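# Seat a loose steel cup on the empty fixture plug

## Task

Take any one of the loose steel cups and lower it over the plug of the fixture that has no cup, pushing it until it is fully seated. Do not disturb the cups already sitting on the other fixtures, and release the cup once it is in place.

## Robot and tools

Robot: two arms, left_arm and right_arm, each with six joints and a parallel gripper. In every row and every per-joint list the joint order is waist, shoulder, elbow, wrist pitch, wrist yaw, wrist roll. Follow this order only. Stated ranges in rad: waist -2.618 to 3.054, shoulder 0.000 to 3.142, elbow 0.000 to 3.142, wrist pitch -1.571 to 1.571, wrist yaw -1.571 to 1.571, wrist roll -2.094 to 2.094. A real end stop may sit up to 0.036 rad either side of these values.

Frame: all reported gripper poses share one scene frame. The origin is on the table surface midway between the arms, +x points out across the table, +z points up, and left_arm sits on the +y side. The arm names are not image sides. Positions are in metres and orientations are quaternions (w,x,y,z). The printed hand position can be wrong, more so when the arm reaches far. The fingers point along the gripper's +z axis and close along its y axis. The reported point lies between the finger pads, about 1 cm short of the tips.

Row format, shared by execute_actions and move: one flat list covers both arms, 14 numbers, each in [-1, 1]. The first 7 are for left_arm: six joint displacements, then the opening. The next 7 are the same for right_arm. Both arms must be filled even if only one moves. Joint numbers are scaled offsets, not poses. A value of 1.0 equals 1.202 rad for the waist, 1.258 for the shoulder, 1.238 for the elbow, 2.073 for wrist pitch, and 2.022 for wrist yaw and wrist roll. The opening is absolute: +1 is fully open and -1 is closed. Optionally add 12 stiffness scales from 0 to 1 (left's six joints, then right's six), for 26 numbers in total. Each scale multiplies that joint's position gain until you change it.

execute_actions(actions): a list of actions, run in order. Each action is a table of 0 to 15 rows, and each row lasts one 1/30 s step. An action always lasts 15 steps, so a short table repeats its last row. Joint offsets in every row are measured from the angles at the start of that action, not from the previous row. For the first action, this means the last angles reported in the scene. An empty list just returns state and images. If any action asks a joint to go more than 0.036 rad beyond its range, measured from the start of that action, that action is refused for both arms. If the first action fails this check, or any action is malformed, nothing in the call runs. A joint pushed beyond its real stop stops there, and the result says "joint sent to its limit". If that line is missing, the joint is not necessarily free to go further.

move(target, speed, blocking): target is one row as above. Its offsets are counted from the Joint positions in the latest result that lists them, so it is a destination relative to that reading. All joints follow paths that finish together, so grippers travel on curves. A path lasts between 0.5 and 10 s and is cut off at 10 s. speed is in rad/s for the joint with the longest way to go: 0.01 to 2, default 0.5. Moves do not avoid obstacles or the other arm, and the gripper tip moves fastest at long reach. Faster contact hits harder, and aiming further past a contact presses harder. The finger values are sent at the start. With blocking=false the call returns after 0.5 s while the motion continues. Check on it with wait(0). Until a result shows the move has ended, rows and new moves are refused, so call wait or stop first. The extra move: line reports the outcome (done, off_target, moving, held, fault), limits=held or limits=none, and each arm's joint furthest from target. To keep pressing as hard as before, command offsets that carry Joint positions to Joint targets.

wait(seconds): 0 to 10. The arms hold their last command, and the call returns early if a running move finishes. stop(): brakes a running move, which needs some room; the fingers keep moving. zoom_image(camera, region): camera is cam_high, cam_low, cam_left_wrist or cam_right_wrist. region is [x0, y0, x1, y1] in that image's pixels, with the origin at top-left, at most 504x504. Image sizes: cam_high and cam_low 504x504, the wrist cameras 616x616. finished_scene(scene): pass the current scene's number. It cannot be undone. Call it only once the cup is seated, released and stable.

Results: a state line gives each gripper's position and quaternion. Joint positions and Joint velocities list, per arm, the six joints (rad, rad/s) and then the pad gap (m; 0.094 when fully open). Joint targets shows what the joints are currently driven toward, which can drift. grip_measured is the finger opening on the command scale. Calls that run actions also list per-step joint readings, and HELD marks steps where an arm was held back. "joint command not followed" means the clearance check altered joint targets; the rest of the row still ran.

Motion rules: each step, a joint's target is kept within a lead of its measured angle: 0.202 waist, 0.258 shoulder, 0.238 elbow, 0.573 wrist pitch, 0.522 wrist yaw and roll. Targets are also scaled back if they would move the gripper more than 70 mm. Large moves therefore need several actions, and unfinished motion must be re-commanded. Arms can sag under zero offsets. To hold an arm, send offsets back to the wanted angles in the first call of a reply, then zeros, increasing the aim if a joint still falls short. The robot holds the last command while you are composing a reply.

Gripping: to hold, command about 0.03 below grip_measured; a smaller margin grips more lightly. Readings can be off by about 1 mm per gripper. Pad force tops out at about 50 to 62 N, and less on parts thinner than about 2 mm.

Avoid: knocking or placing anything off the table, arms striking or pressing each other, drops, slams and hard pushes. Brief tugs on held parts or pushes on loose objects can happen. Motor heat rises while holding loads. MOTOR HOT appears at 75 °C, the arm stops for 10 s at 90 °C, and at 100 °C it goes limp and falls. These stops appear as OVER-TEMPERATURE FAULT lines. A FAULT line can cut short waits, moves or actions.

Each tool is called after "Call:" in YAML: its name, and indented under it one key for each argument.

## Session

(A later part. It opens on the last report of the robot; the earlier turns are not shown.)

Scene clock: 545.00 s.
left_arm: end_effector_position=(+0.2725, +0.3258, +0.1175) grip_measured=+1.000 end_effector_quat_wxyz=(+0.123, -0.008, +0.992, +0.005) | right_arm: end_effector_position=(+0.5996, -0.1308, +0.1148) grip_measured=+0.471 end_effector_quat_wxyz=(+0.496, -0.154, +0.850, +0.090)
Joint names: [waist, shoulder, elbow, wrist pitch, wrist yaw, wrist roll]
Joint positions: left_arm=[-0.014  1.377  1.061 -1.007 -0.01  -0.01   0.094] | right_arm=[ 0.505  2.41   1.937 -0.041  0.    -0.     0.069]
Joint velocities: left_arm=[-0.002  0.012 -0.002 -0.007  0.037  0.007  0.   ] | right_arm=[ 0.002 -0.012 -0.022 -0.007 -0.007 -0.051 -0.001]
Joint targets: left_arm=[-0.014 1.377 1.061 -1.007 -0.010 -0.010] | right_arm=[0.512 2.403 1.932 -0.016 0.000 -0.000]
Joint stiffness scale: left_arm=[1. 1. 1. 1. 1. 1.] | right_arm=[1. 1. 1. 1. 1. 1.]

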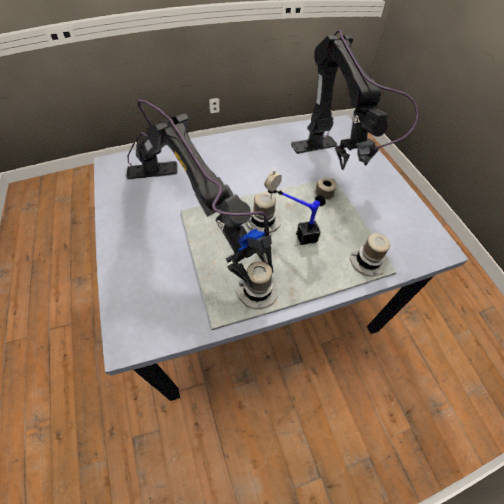

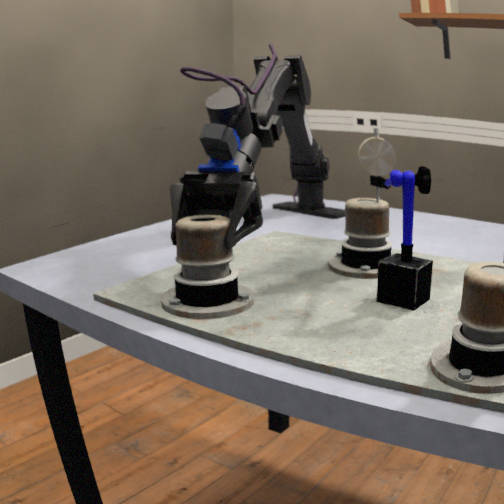

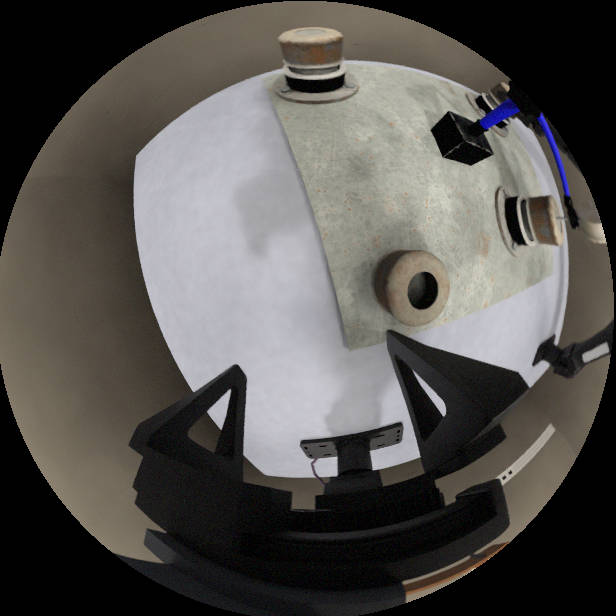

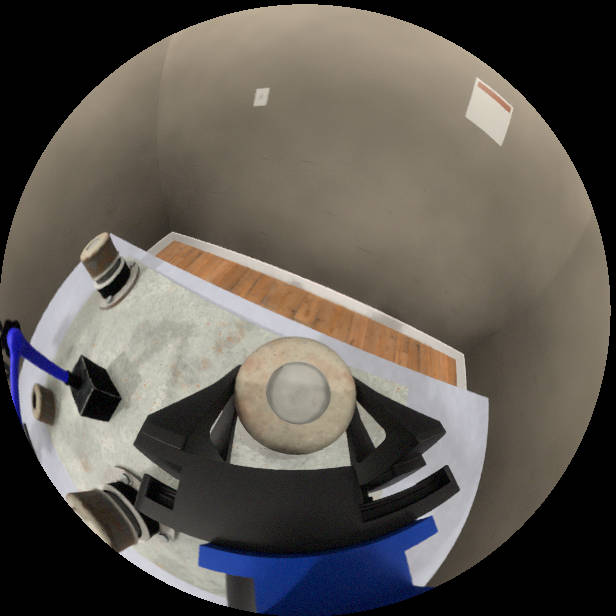

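Call:
execute_actions:
  actions:
    - [[0,0,0,0,0,0,1,0.004,-0.0052,-0.004,0.009,0,0,0.435],[0,0,0,0,0,0,1,0.004,-0.0046,-0.0044,0.005,0,0,0.435],[0,0,0,0,0,0,1,0.004,-0.0038,-0.0048,0.001,0,0,0.435],[0,0,0,0,0,0,1,0.004,-0.0029,-0.0052,-0.002,0,0,0.435],[0,0,0,0,0,0,1,0.004,-0.002,-0.0056,-0.0045,0,0,0.435],[0,0,0,0,0,0,1,0.004,-0.001,-0.006,-0.007,0,0,0.435],[0,0,0,0,0,0,1,0.004,0,-0.0064,-0.0095,0,0,0.435],[0,0,0,0,0,0,1,0.004,0.001,-0.0068,-0.012,0,0,0.435],[0,0,0,0,0,0,1,0.004,0.002,-0.0072,-0.014,0,0,0.435],[0,0,0,0,0,0,1,0.004,0.003,-0.0076,-0.0155,0,0,0.435],[0,0,0,0,0,0,1,0.004,0.004,-0.008,-0.017,0,0,0.435],[0,0,0,0,0,0,1,0.004,0.0048,-0.008,-0.0178,0,0,0.435]]

Call:
zoom_image:
  camera: "cam_low"
  region: [150, 170, 270, 310]

Scene clock: 558.07 s.
left_arm: end_effector_position=(+0.2725, +0.3258, +0.1175) grip_measured=+1.000 end_effector_quat_wxyz=(+0.123, -0.008, +0.992, +0.005) | right_arm: end_effector_position=(+0.5994, -0.1309, +0.1140) grip_measured=+0.471 end_effector_quat_wxyz=(+0.495, -0.155, +0.850, +0.090)
Joint names: [waist, shoulder, elbow, wrist pitch, wrist yaw, wrist roll]
Joint positions: left_arm=[-0.014  1.377  1.061 -1.007 -0.01  -0.01   0.094] | right_arm=[ 0.505  2.41   1.937 -0.042  0.    -0.     0.069]
Joint velocities: left_arm=[ 0.007 -0.017 -0.007  0.095 -0.007  0.007  0.   ] | right_arm=[-0.002 -0.002  0.007  0.037 -0.066 -0.022  0.003]
Joint targets: left_arm=[-0.014 1.377 1.061 -1.007 -0.010 -0.010] | right_arm=[0.510 2.416 1.927 -0.078 0.000 -0.000]
Joint stiffness scale: left_arm=[1. 1. 1. 1. 1. 1.] | right_arm=[1. 1. 1. 1. 1. 1.]
Step readings (joint positions):
0: left_arm=[-0.014 1.377 1.061 -1.007 -0.010 -0.010] | right_arm=[0.505 2.410 1.937 -0.041 0.000 -0.000]
1: left_arm=[-0.014 1.377 1.061 -1.007 -0.010 -0.010] | right_arm=[0.505 2.410 1.937 -0.041 0.000 -0.000]
2: left_arm=[-0.014 1.377 1.061 -1.007 -0.010 -0.010] | right_arm=[0.505 2.410 1.937 -0.041 0.000 -0.000]
4: left_arm=[-0.014 1.377 1.061 -1.007 -0.010 -0.010] | right_arm=[0.505 2.410 1.937 -0.041 0.000 -0.000]
8: left_arm=[-0.014 1.377 1.061 -1.007 -0.010 -0.010] | right_arm=[0.505 2.410 1.937 -0.042 0.000 -0.000]
15: Joint positions above

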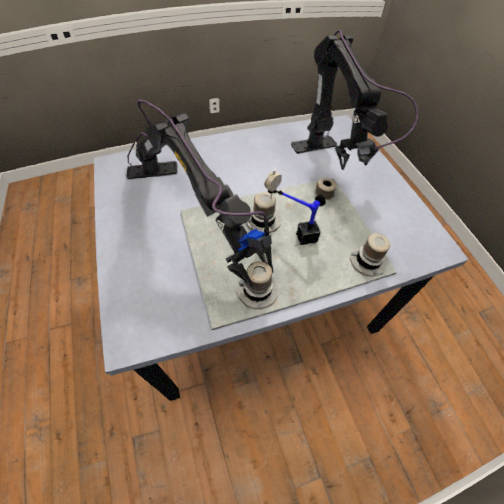

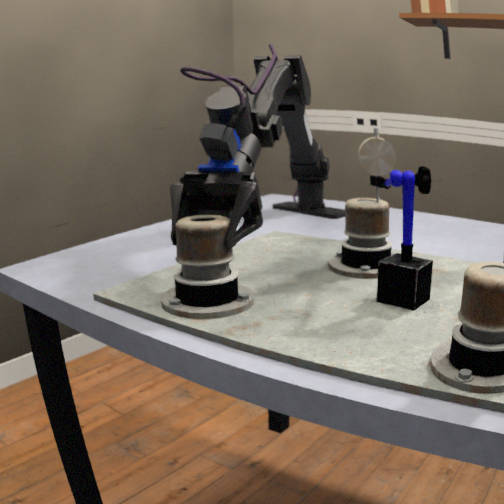

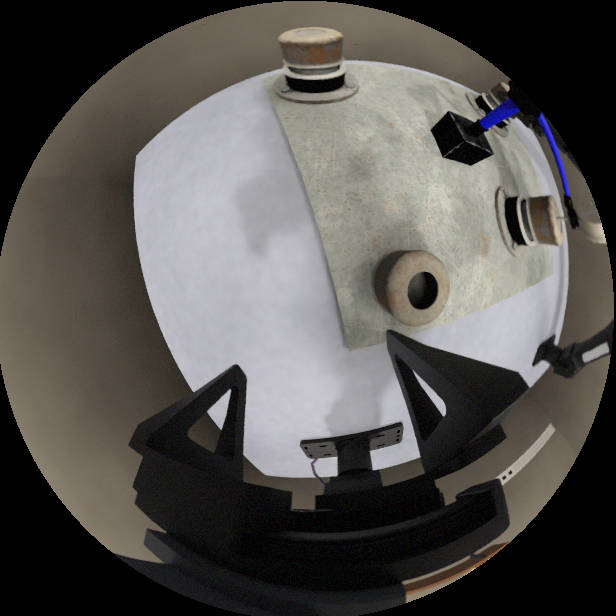

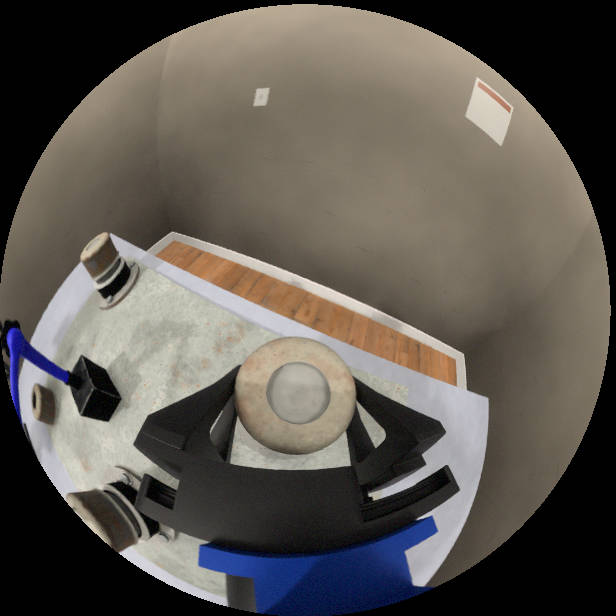

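Region (150, 170, 270, 310) of cam_low's 504x504 image, scaled by 3.600, with more detail than that image has; it fills the left 432 columns of this view, and the rest is white.

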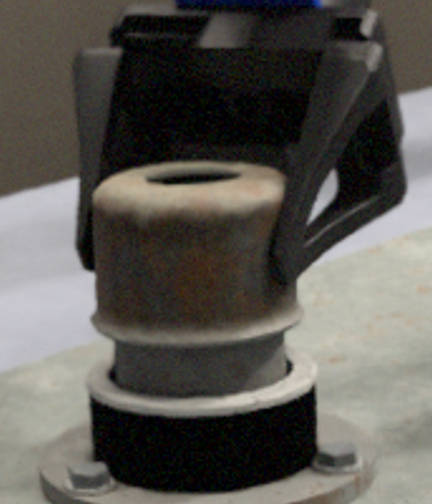

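Call:
execute_actions:
  actions: []

Scene clock: 570.93 s.
left_arm: end_effector_position=(+0.2725, +0.3258, +0.1175) grip_measured=+1.000 end_effector_quat_wxyz=(+0.123, -0.008, +0.992, +0.005) | right_arm: end_effector_position=(+0.5994, -0.1309, +0.1140) grip_measured=+0.471 end_effector_quat_wxyz=(+0.495, -0.155, +0.850, +0.090)
Joint names: [waist, shoulder, elbow, wrist pitch, wrist yaw, wrist roll]
Joint positions: left_arm=[-0.014  1.377  1.061 -1.007 -0.01  -0.01   0.094] | right_arm=[ 0.505  2.41   1.937 -0.042  0.    -0.     0.069]
Joint velocities: left_arm=[-0.012  0.007  0.002 -0.007 -0.007  0.007  0.   ] | right_arm=[-0.017 -0.012 -0.002 -0.007  0.022 -0.007 -0.001]
Joint targets: left_arm=[-0.014 1.377 1.061 -1.007 -0.010 -0.010] | right_arm=[0.510 2.416 1.927 -0.078 0.000 -0.000]
Joint stiffness scale: left_arm=[1. 1. 1. 1. 1. 1.] | right_arm=[1. 1. 1. 1. 1. 1.]

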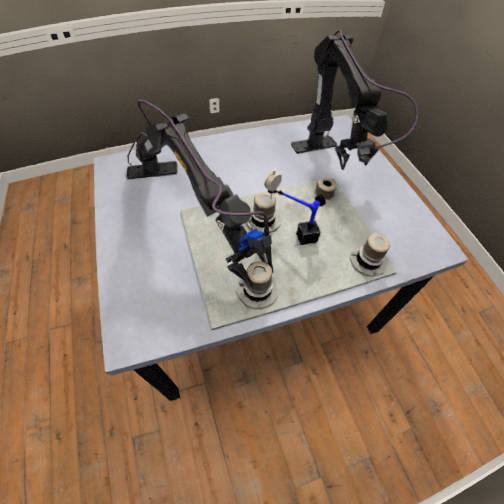

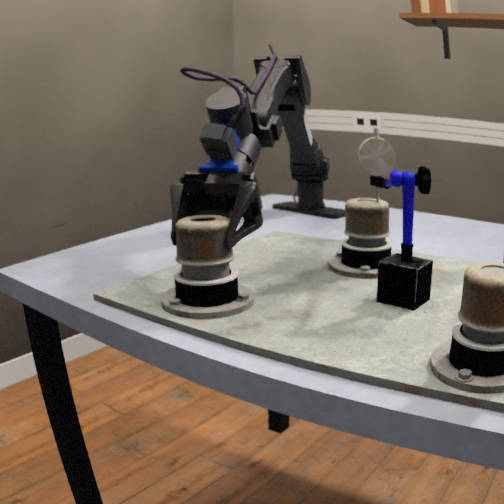

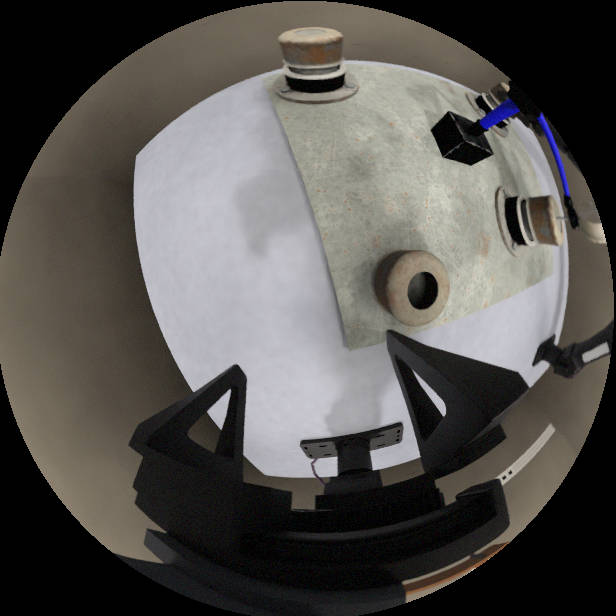

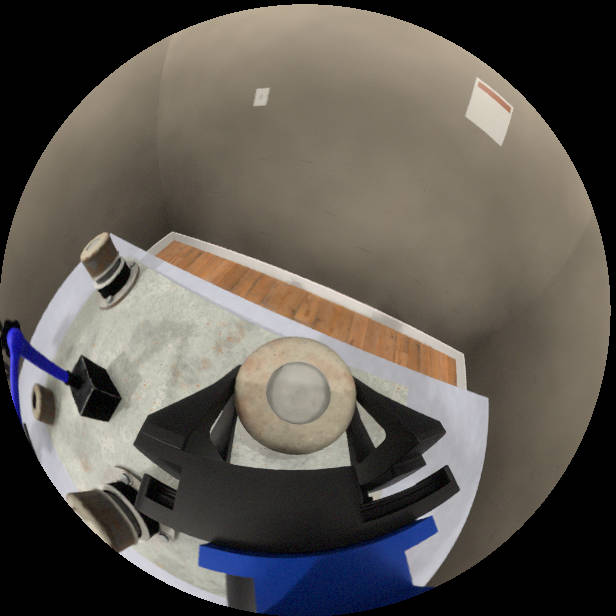

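Call:
zoom_image:
  camera: "cam_low"
  region: [150, 170, 420, 330]

Call:
zoom_image:
  camera: "cam_high"
  region: [200, 170, 420, 320]

Region (150, 170, 420, 330) of cam_low's 504x504 image, scaled by 1.867, with more detail than that image has; it fills the top 299 rows of this view, and the rest is white.

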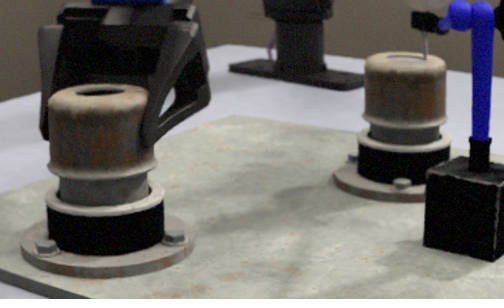

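Region (200, 170, 420, 320) of cam_high's 504x504 image, scaled by 2.291, with more detail than that image has; it fills the top 344 rows of this view, and the rest is white.

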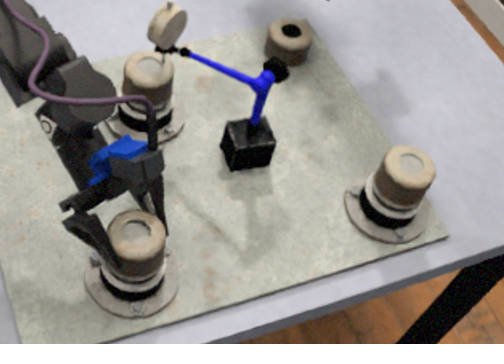

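Call:
execute_actions:
  actions:
    - [[0,0,0,0,0,0,1, 0.003,0.003,-0.006,-0.015,0,0,0.435],[0,0,0,0,0,0,1, 0.002,0.001,-0.004,-0.012,0,0,0.435],[0,0,0,0,0,0,1, 0.001,-0.002,-0.001,-0.008,0,0,0.44],[0,0,0,0,0,0,1, 0,-0.005,0.002,-0.005,0,0,0.45],[0,0,0,0,0,0,1, 0,-0.007,0.005,-0.002,0,0,0.46],[0,0,0,0,0,0,1, 0,-0.008,0.0065,0,0,0,0.48],[0,0,0,0,0,0,1, 0,-0.008,0.0065,0,0,0,0.50],[0,0,0,0,0,0,1, 0,-0.008,0.0065,0,0,0,0.53],[0,0,0,0,0,0,1, 0,-0.008,0.0065,0,0,0,0.56],[0,0,0,0,0,0,1, 0,-0.008,0.0065,0,0,0,0.60],[0,0,0,0,0,0,1, 0,-0.008,0.0065,0,0,0,0.64],[0,0,0,0,0,0,1, 0,-0.008,0.0065,0,0,0,0.68],[0,0,0,0,0,0,1, 0,-0.008,0.0065,0,0,0,0.70]]

Scene clock: 603.17 s.
left_arm: end_effector_position=(+0.2725, +0.3258, +0.1175) grip_measured=+1.000 end_effector_quat_wxyz=(+0.123, -0.008, +0.992, +0.005) | right_arm: end_effector_position=(+0.5994, -0.1309, +0.1139) grip_measured=+0.697 end_effector_quat_wxyz=(+0.495, -0.155, +0.850, +0.090)
Joint names: [waist, shoulder, elbow, wrist pitch, wrist yaw, wrist roll]
Joint positions: left_arm=[-0.014  1.377  1.061 -1.007 -0.01  -0.01   0.094] | right_arm=[ 0.505  2.41   1.937 -0.043  0.    -0.     0.08 ]
Joint velocities: left_arm=[ 0.032 -0.017  0.007 -0.022 -0.007 -0.066  0.   ] | right_arm=[ 0.007 -0.007  0.007 -0.007  0.007 -0.022  0.001]
Joint targets: left_arm=[-0.014 1.377 1.061 -1.007 -0.010 -0.010] | right_arm=[0.505 2.400 1.945 -0.043 0.000 -0.000]
Joint stiffness scale: left_arm=[1. 1. 1. 1. 1. 1.] | right_arm=[1. 1. 1. 1. 1. 1.]
Step readings (joint positions):
0: left_arm=[-0.014 1.377 1.061 -1.007 -0.010 -0.010] | right_arm=[0.505 2.410 1.937 -0.042 0.000 -0.000]
1: left_arm=[-0.014 1.377 1.061 -1.007 -0.010 -0.010] | right_arm=[0.505 2.410 1.937 -0.042 0.000 -0.000]
2: left_arm=[-0.014 1.377 1.061 -1.007 -0.010 -0.010] | right_arm=[0.505 2.410 1.937 -0.042 0.000 -0.000]
4: left_arm=[-0.014 1.377 1.061 -1.007 -0.010 -0.010] | right_arm=[0.505 2.410 1.937 -0.042 0.000 -0.000]
8: left_arm=[-0.014 1.377 1.061 -1.007 -0.010 -0.010] | right_arm=[0.505 2.410 1.937 -0.042 0.000 -0.000]
15: Joint positions above

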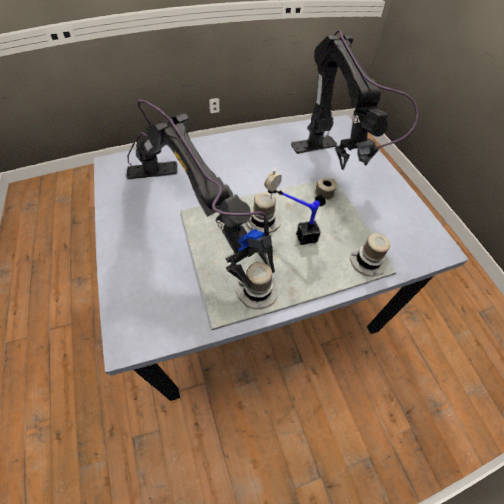

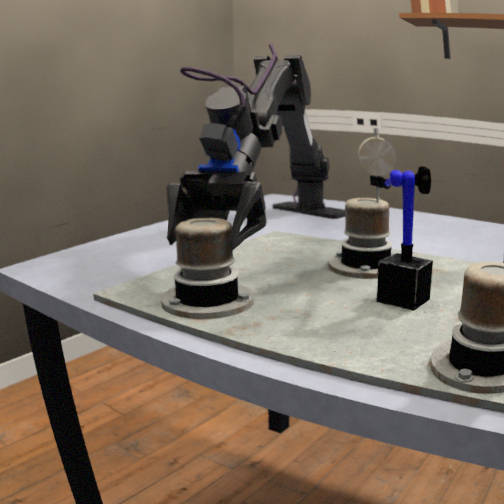

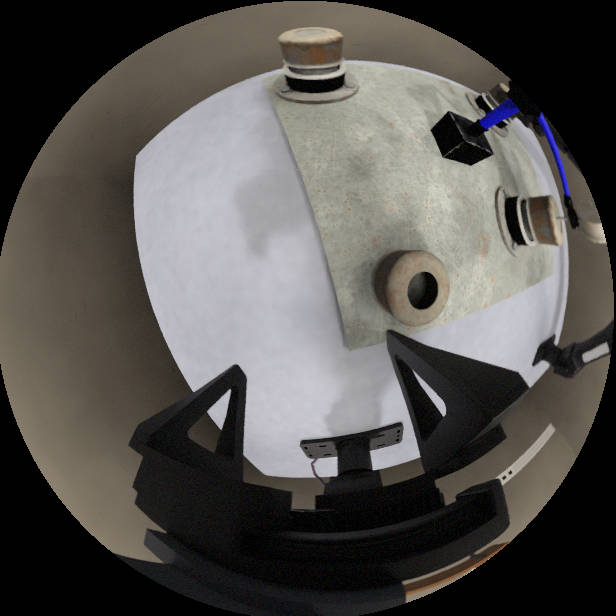

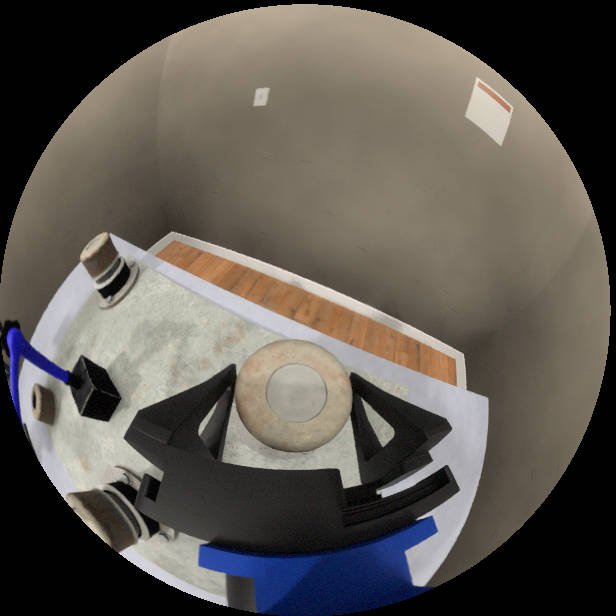

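The cup settled. Let me check closely.

Call:
zoom_image:
  camera: "cam_low"
  region: [150, 170, 420, 330]

Call:
execute_actions:
  actions: []

Region (150, 170, 420, 330) of cam_low's 504x504 image, scaled by 1.867, with more detail than that image has; it fills the top 299 rows of this view, and the rest is white.

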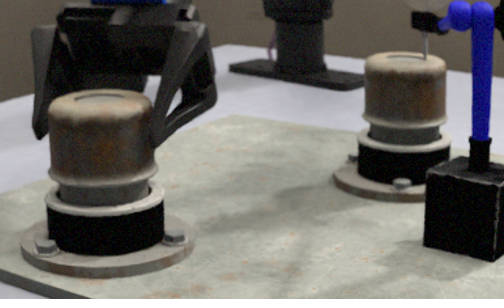

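Scene clock: 605.53 s.
left_arm: end_effector_position=(+0.2725, +0.3258, +0.1175) grip_measured=+1.000 end_effector_quat_wxyz=(+0.123, -0.008, +0.992, +0.005) | right_arm: end_effector_position=(+0.5994, -0.1309, +0.1139) grip_measured=+0.698 end_effector_quat_wxyz=(+0.495, -0.155, +0.850, +0.090)
Joint names: [waist, shoulder, elbow, wrist pitch, wrist yaw, wrist roll]
Joint positions: left_arm=[-0.014  1.377  1.061 -1.007 -0.01  -0.01   0.094] | right_arm=[ 0.505  2.41   1.937 -0.043  0.    -0.     0.08 ]
Joint velocities: left_arm=[-0.012 -0.002  0.002 -0.051 -0.022 -0.066  0.   ] | right_arm=[ 0.002 -0.012 -0.002  0.007 -0.022  0.051 -0.001]
Joint targets: left_arm=[-0.014 1.377 1.061 -1.007 -0.010 -0.010] | right_arm=[0.505 2.400 1.945 -0.043 0.000 -0.000]
Joint stiffness scale: left_arm=[1. 1. 1. 1. 1. 1.] | right_arm=[1. 1. 1. 1. 1. 1.]

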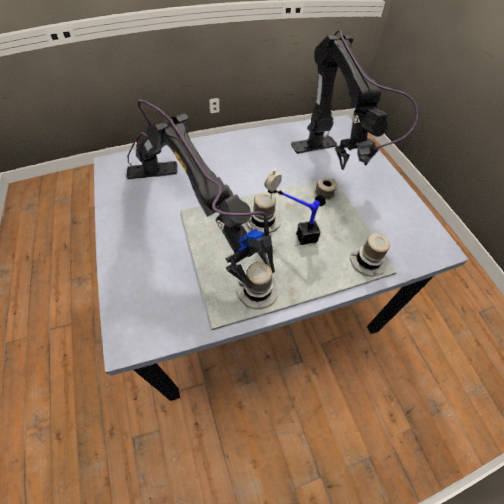

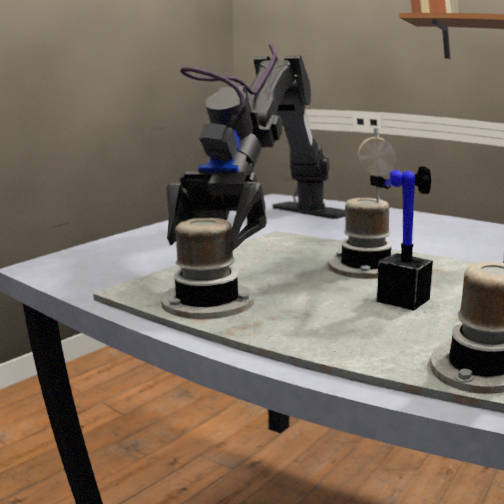

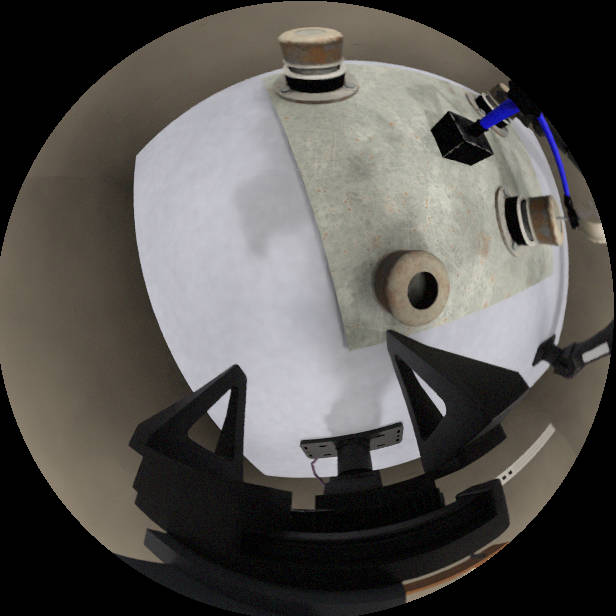

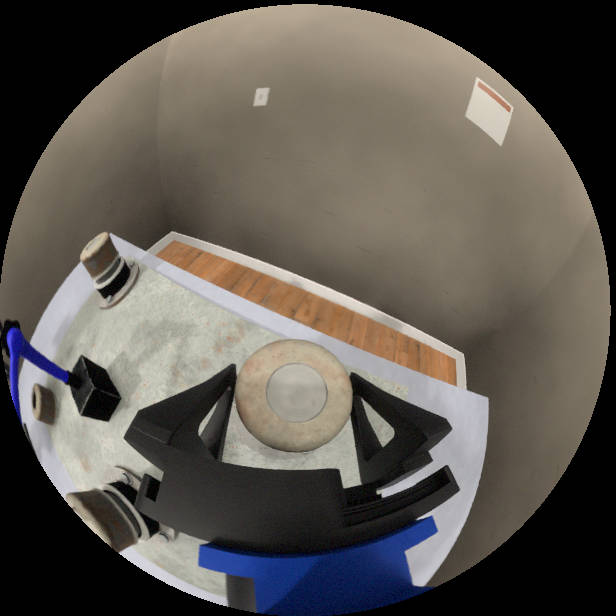

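Call:
zoom_image:
  camera: "cam_low"
  region: [160, 200, 260, 300]

Call:
zoom_image:
  camera: "cam_low"
  region: [424, 250, 504, 370]

Call:
zoom_image:
  camera: "cam_right_wrist"
  region: [220, 330, 370, 460]

Region (160, 200, 260, 300) of cam_low's 504x504 image, scaled by 5.040, with more detail than that image has.

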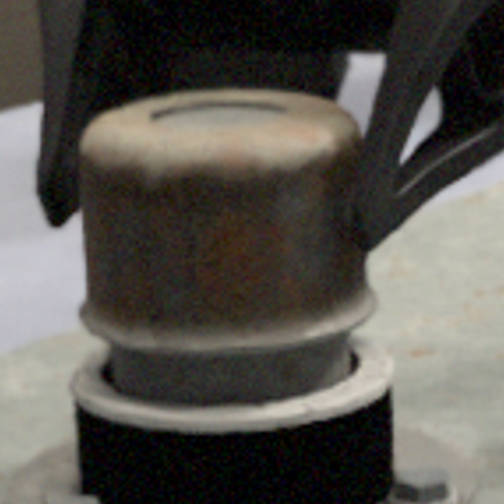

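Region (424, 250, 504, 370) of cam_low's 504x504 image, scaled by 4.200, with more detail than that image has.

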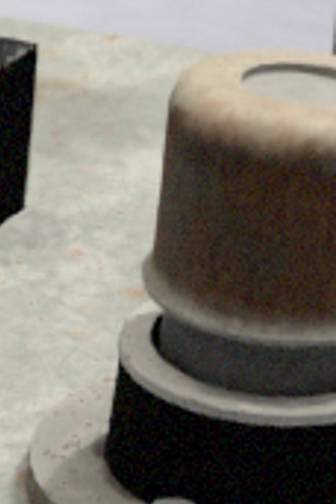

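Region (220, 330, 370, 460) of cam_right_wrist's 616x616 image, scaled by 3.360, with more detail than that image has; it fills the top 437 rows of this view, and the rest is white.

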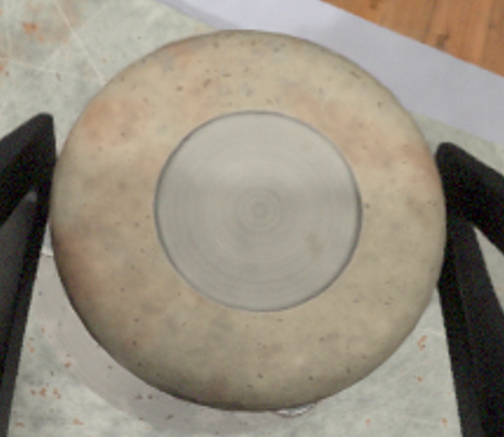

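Call:
execute_actions:
  actions:
    - [[0,0,0,0,0,0,1, 0,-0.010,0.0065,0,0,0,0.76],[0,0,0,0,0,0,1, 0,-0.014,0.0065,0,0,0,0.82],[0,0,0,0,0,0,1, 0,-0.020,0.0065,0,0,0,0.88],[0,0,0,0,0,0,1, 0,-0.028,0.0065,0,0,0,0.94],[0,0,0,0,0,0,1, 0,-0.037,0.0065,0,0,0,1],[0,0,0,0,0,0,1, 0,-0.047,0.0065,0,0,0,1],[0,0,0,0,0,0,1, 0,-0.058,0.0065,0,0,0,1],[0,0,0,0,0,0,1, 0,-0.069,0.0065,0,0,0,1],[0,0,0,0,0,0,1, 0,-0.080,0.0065,0,0,0,1],[0,0,0,0,0,0,1, 0,-0.090,0.0065,0,0,0,1],[0,0,0,0,0,0,1, 0,-0.099,0.0065,0,0,0,1],[0,0,0,0,0,0,1, 0,-0.106,0.0065,0,0,0,1],[0,0,0,0,0,0,1, 0,-0.111,0.0065,0,0,0,1],[0,0,0,0,0,0,1, 0,-0.114,0.0065,0,0,0,1],[0,0,0,0,0,0,1, 0,-0.115,0.0065,0,0,0,1]]

Scene clock: 618.07 s.
left_arm: end_effector_position=(+0.2725, +0.3258, +0.1175) grip_measured=+1.000 end_effector_quat_wxyz=(+0.123, -0.008, +0.992, +0.005) | right_arm: end_effector_position=(+0.5957, -0.1323, +0.1822) grip_measured=+1.000 end_effector_quat_wxyz=(+0.537, -0.150, +0.825, +0.097)
Joint names: [waist, shoulder, elbow, wrist pitch, wrist yaw, wrist roll]
Joint positions: left_arm=[-0.014  1.377  1.061 -1.007 -0.01  -0.01   0.094] | right_arm=[ 0.505  2.304  1.937 -0.05   0.    -0.     0.094]
Joint velocities: left_arm=[-0.002 -0.012 -0.002 -0.051  0.022 -0.066  0.   ] | right_arm=[-0.002 -0.383 -0.002  0.066  0.022  0.022  0.   ]
Joint targets: left_arm=[-0.014 1.377 1.061 -1.007 -0.010 -0.010] | right_arm=[0.505 2.265 1.945 -0.043 0.000 -0.000]
Joint stiffness scale: left_arm=[1. 1. 1. 1. 1. 1.] | right_arm=[1. 1. 1. 1. 1. 1.]
Step readings (joint positions):
0: left_arm=[-0.014 1.377 1.061 -1.007 -0.010 -0.010] | right_arm=[0.505 2.410 1.937 -0.043 0.000 -0.000]
1: left_arm=[-0.014 1.377 1.061 -1.007 -0.010 -0.010] | right_arm=[0.505 2.410 1.937 -0.043 0.000 -0.000]
2: left_arm=[-0.014 1.377 1.061 -1.007 -0.010 -0.010] | right_arm=[0.505 2.410 1.937 -0.043 0.000 -0.000]
4: left_arm=[-0.014 1.377 1.061 -1.007 -0.010 -0.010] | right_arm=[0.505 2.410 1.937 -0.043 0.000 -0.000]
8: left_arm=[-0.014 1.377 1.061 -1.007 -0.010 -0.010] | right_arm=[0.505 2.399 1.937 -0.049 0.000 -0.000]
15: Joint positions above

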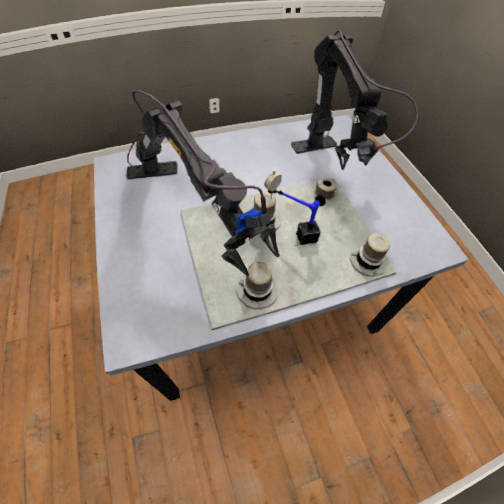

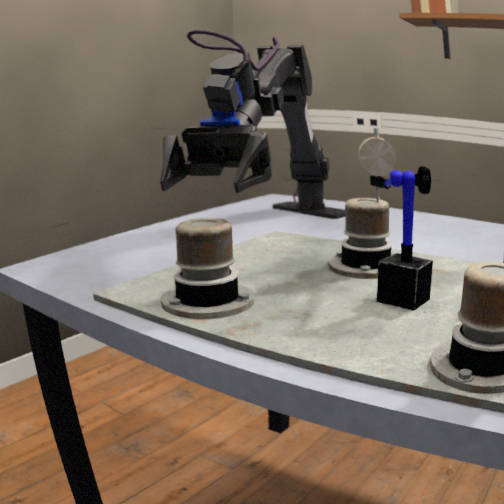

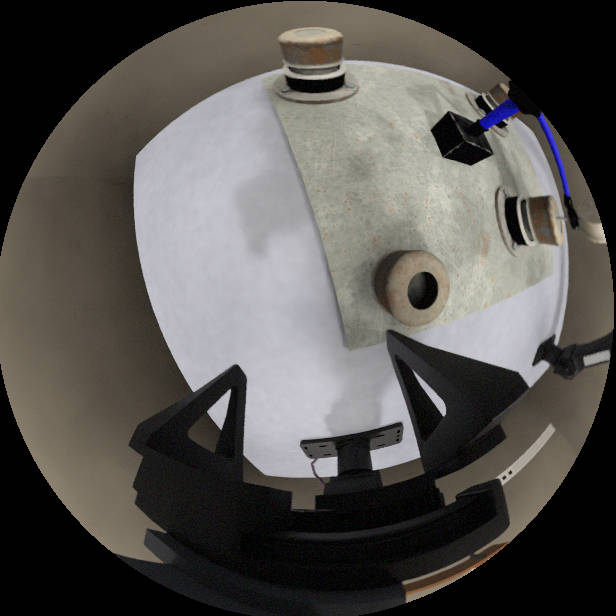

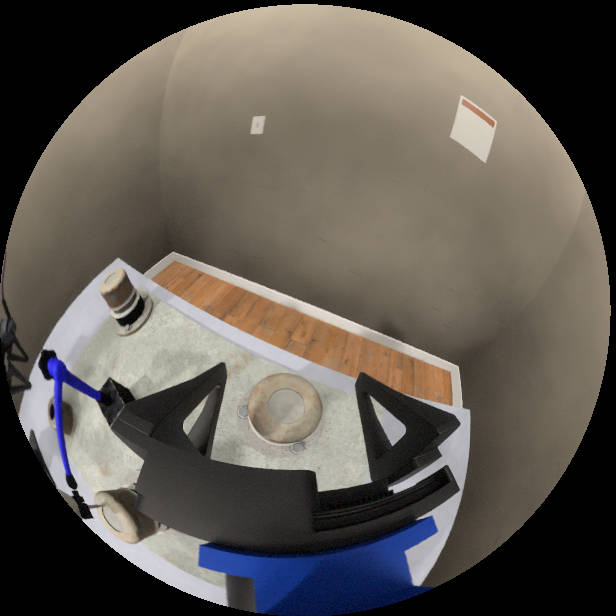

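Call:
zoom_image:
  camera: "cam_low"
  region: [155, 205, 265, 325]

Call:
zoom_image:
  camera: "cam_low"
  region: [322, 187, 410, 283]

Region (155, 205, 265, 325) of cam_low's 504x504 image, scaled by 4.200, with more detail than that image has; it fills the left 462 columns of this view, and the rest is white.

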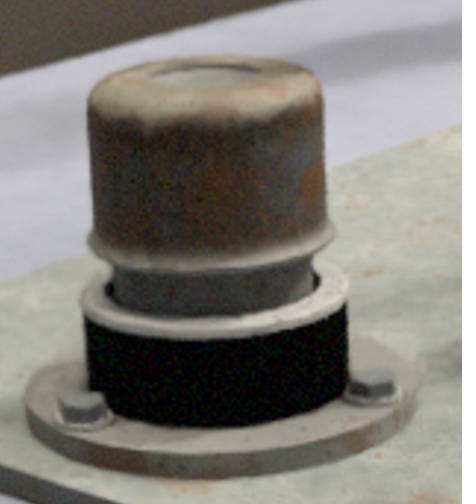

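Region (322, 187, 410, 283) of cam_low's 504x504 image, scaled by 5.250, with more detail than that image has; it fills the left 462 columns of this view, and the rest is white.

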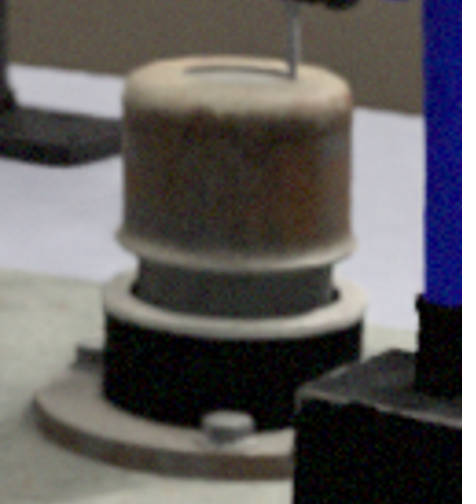

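The cup matches the other seated cups. Finishing scene 1.

Call:
finished_scene:
  scene: 1

The scene is finished: the task was done.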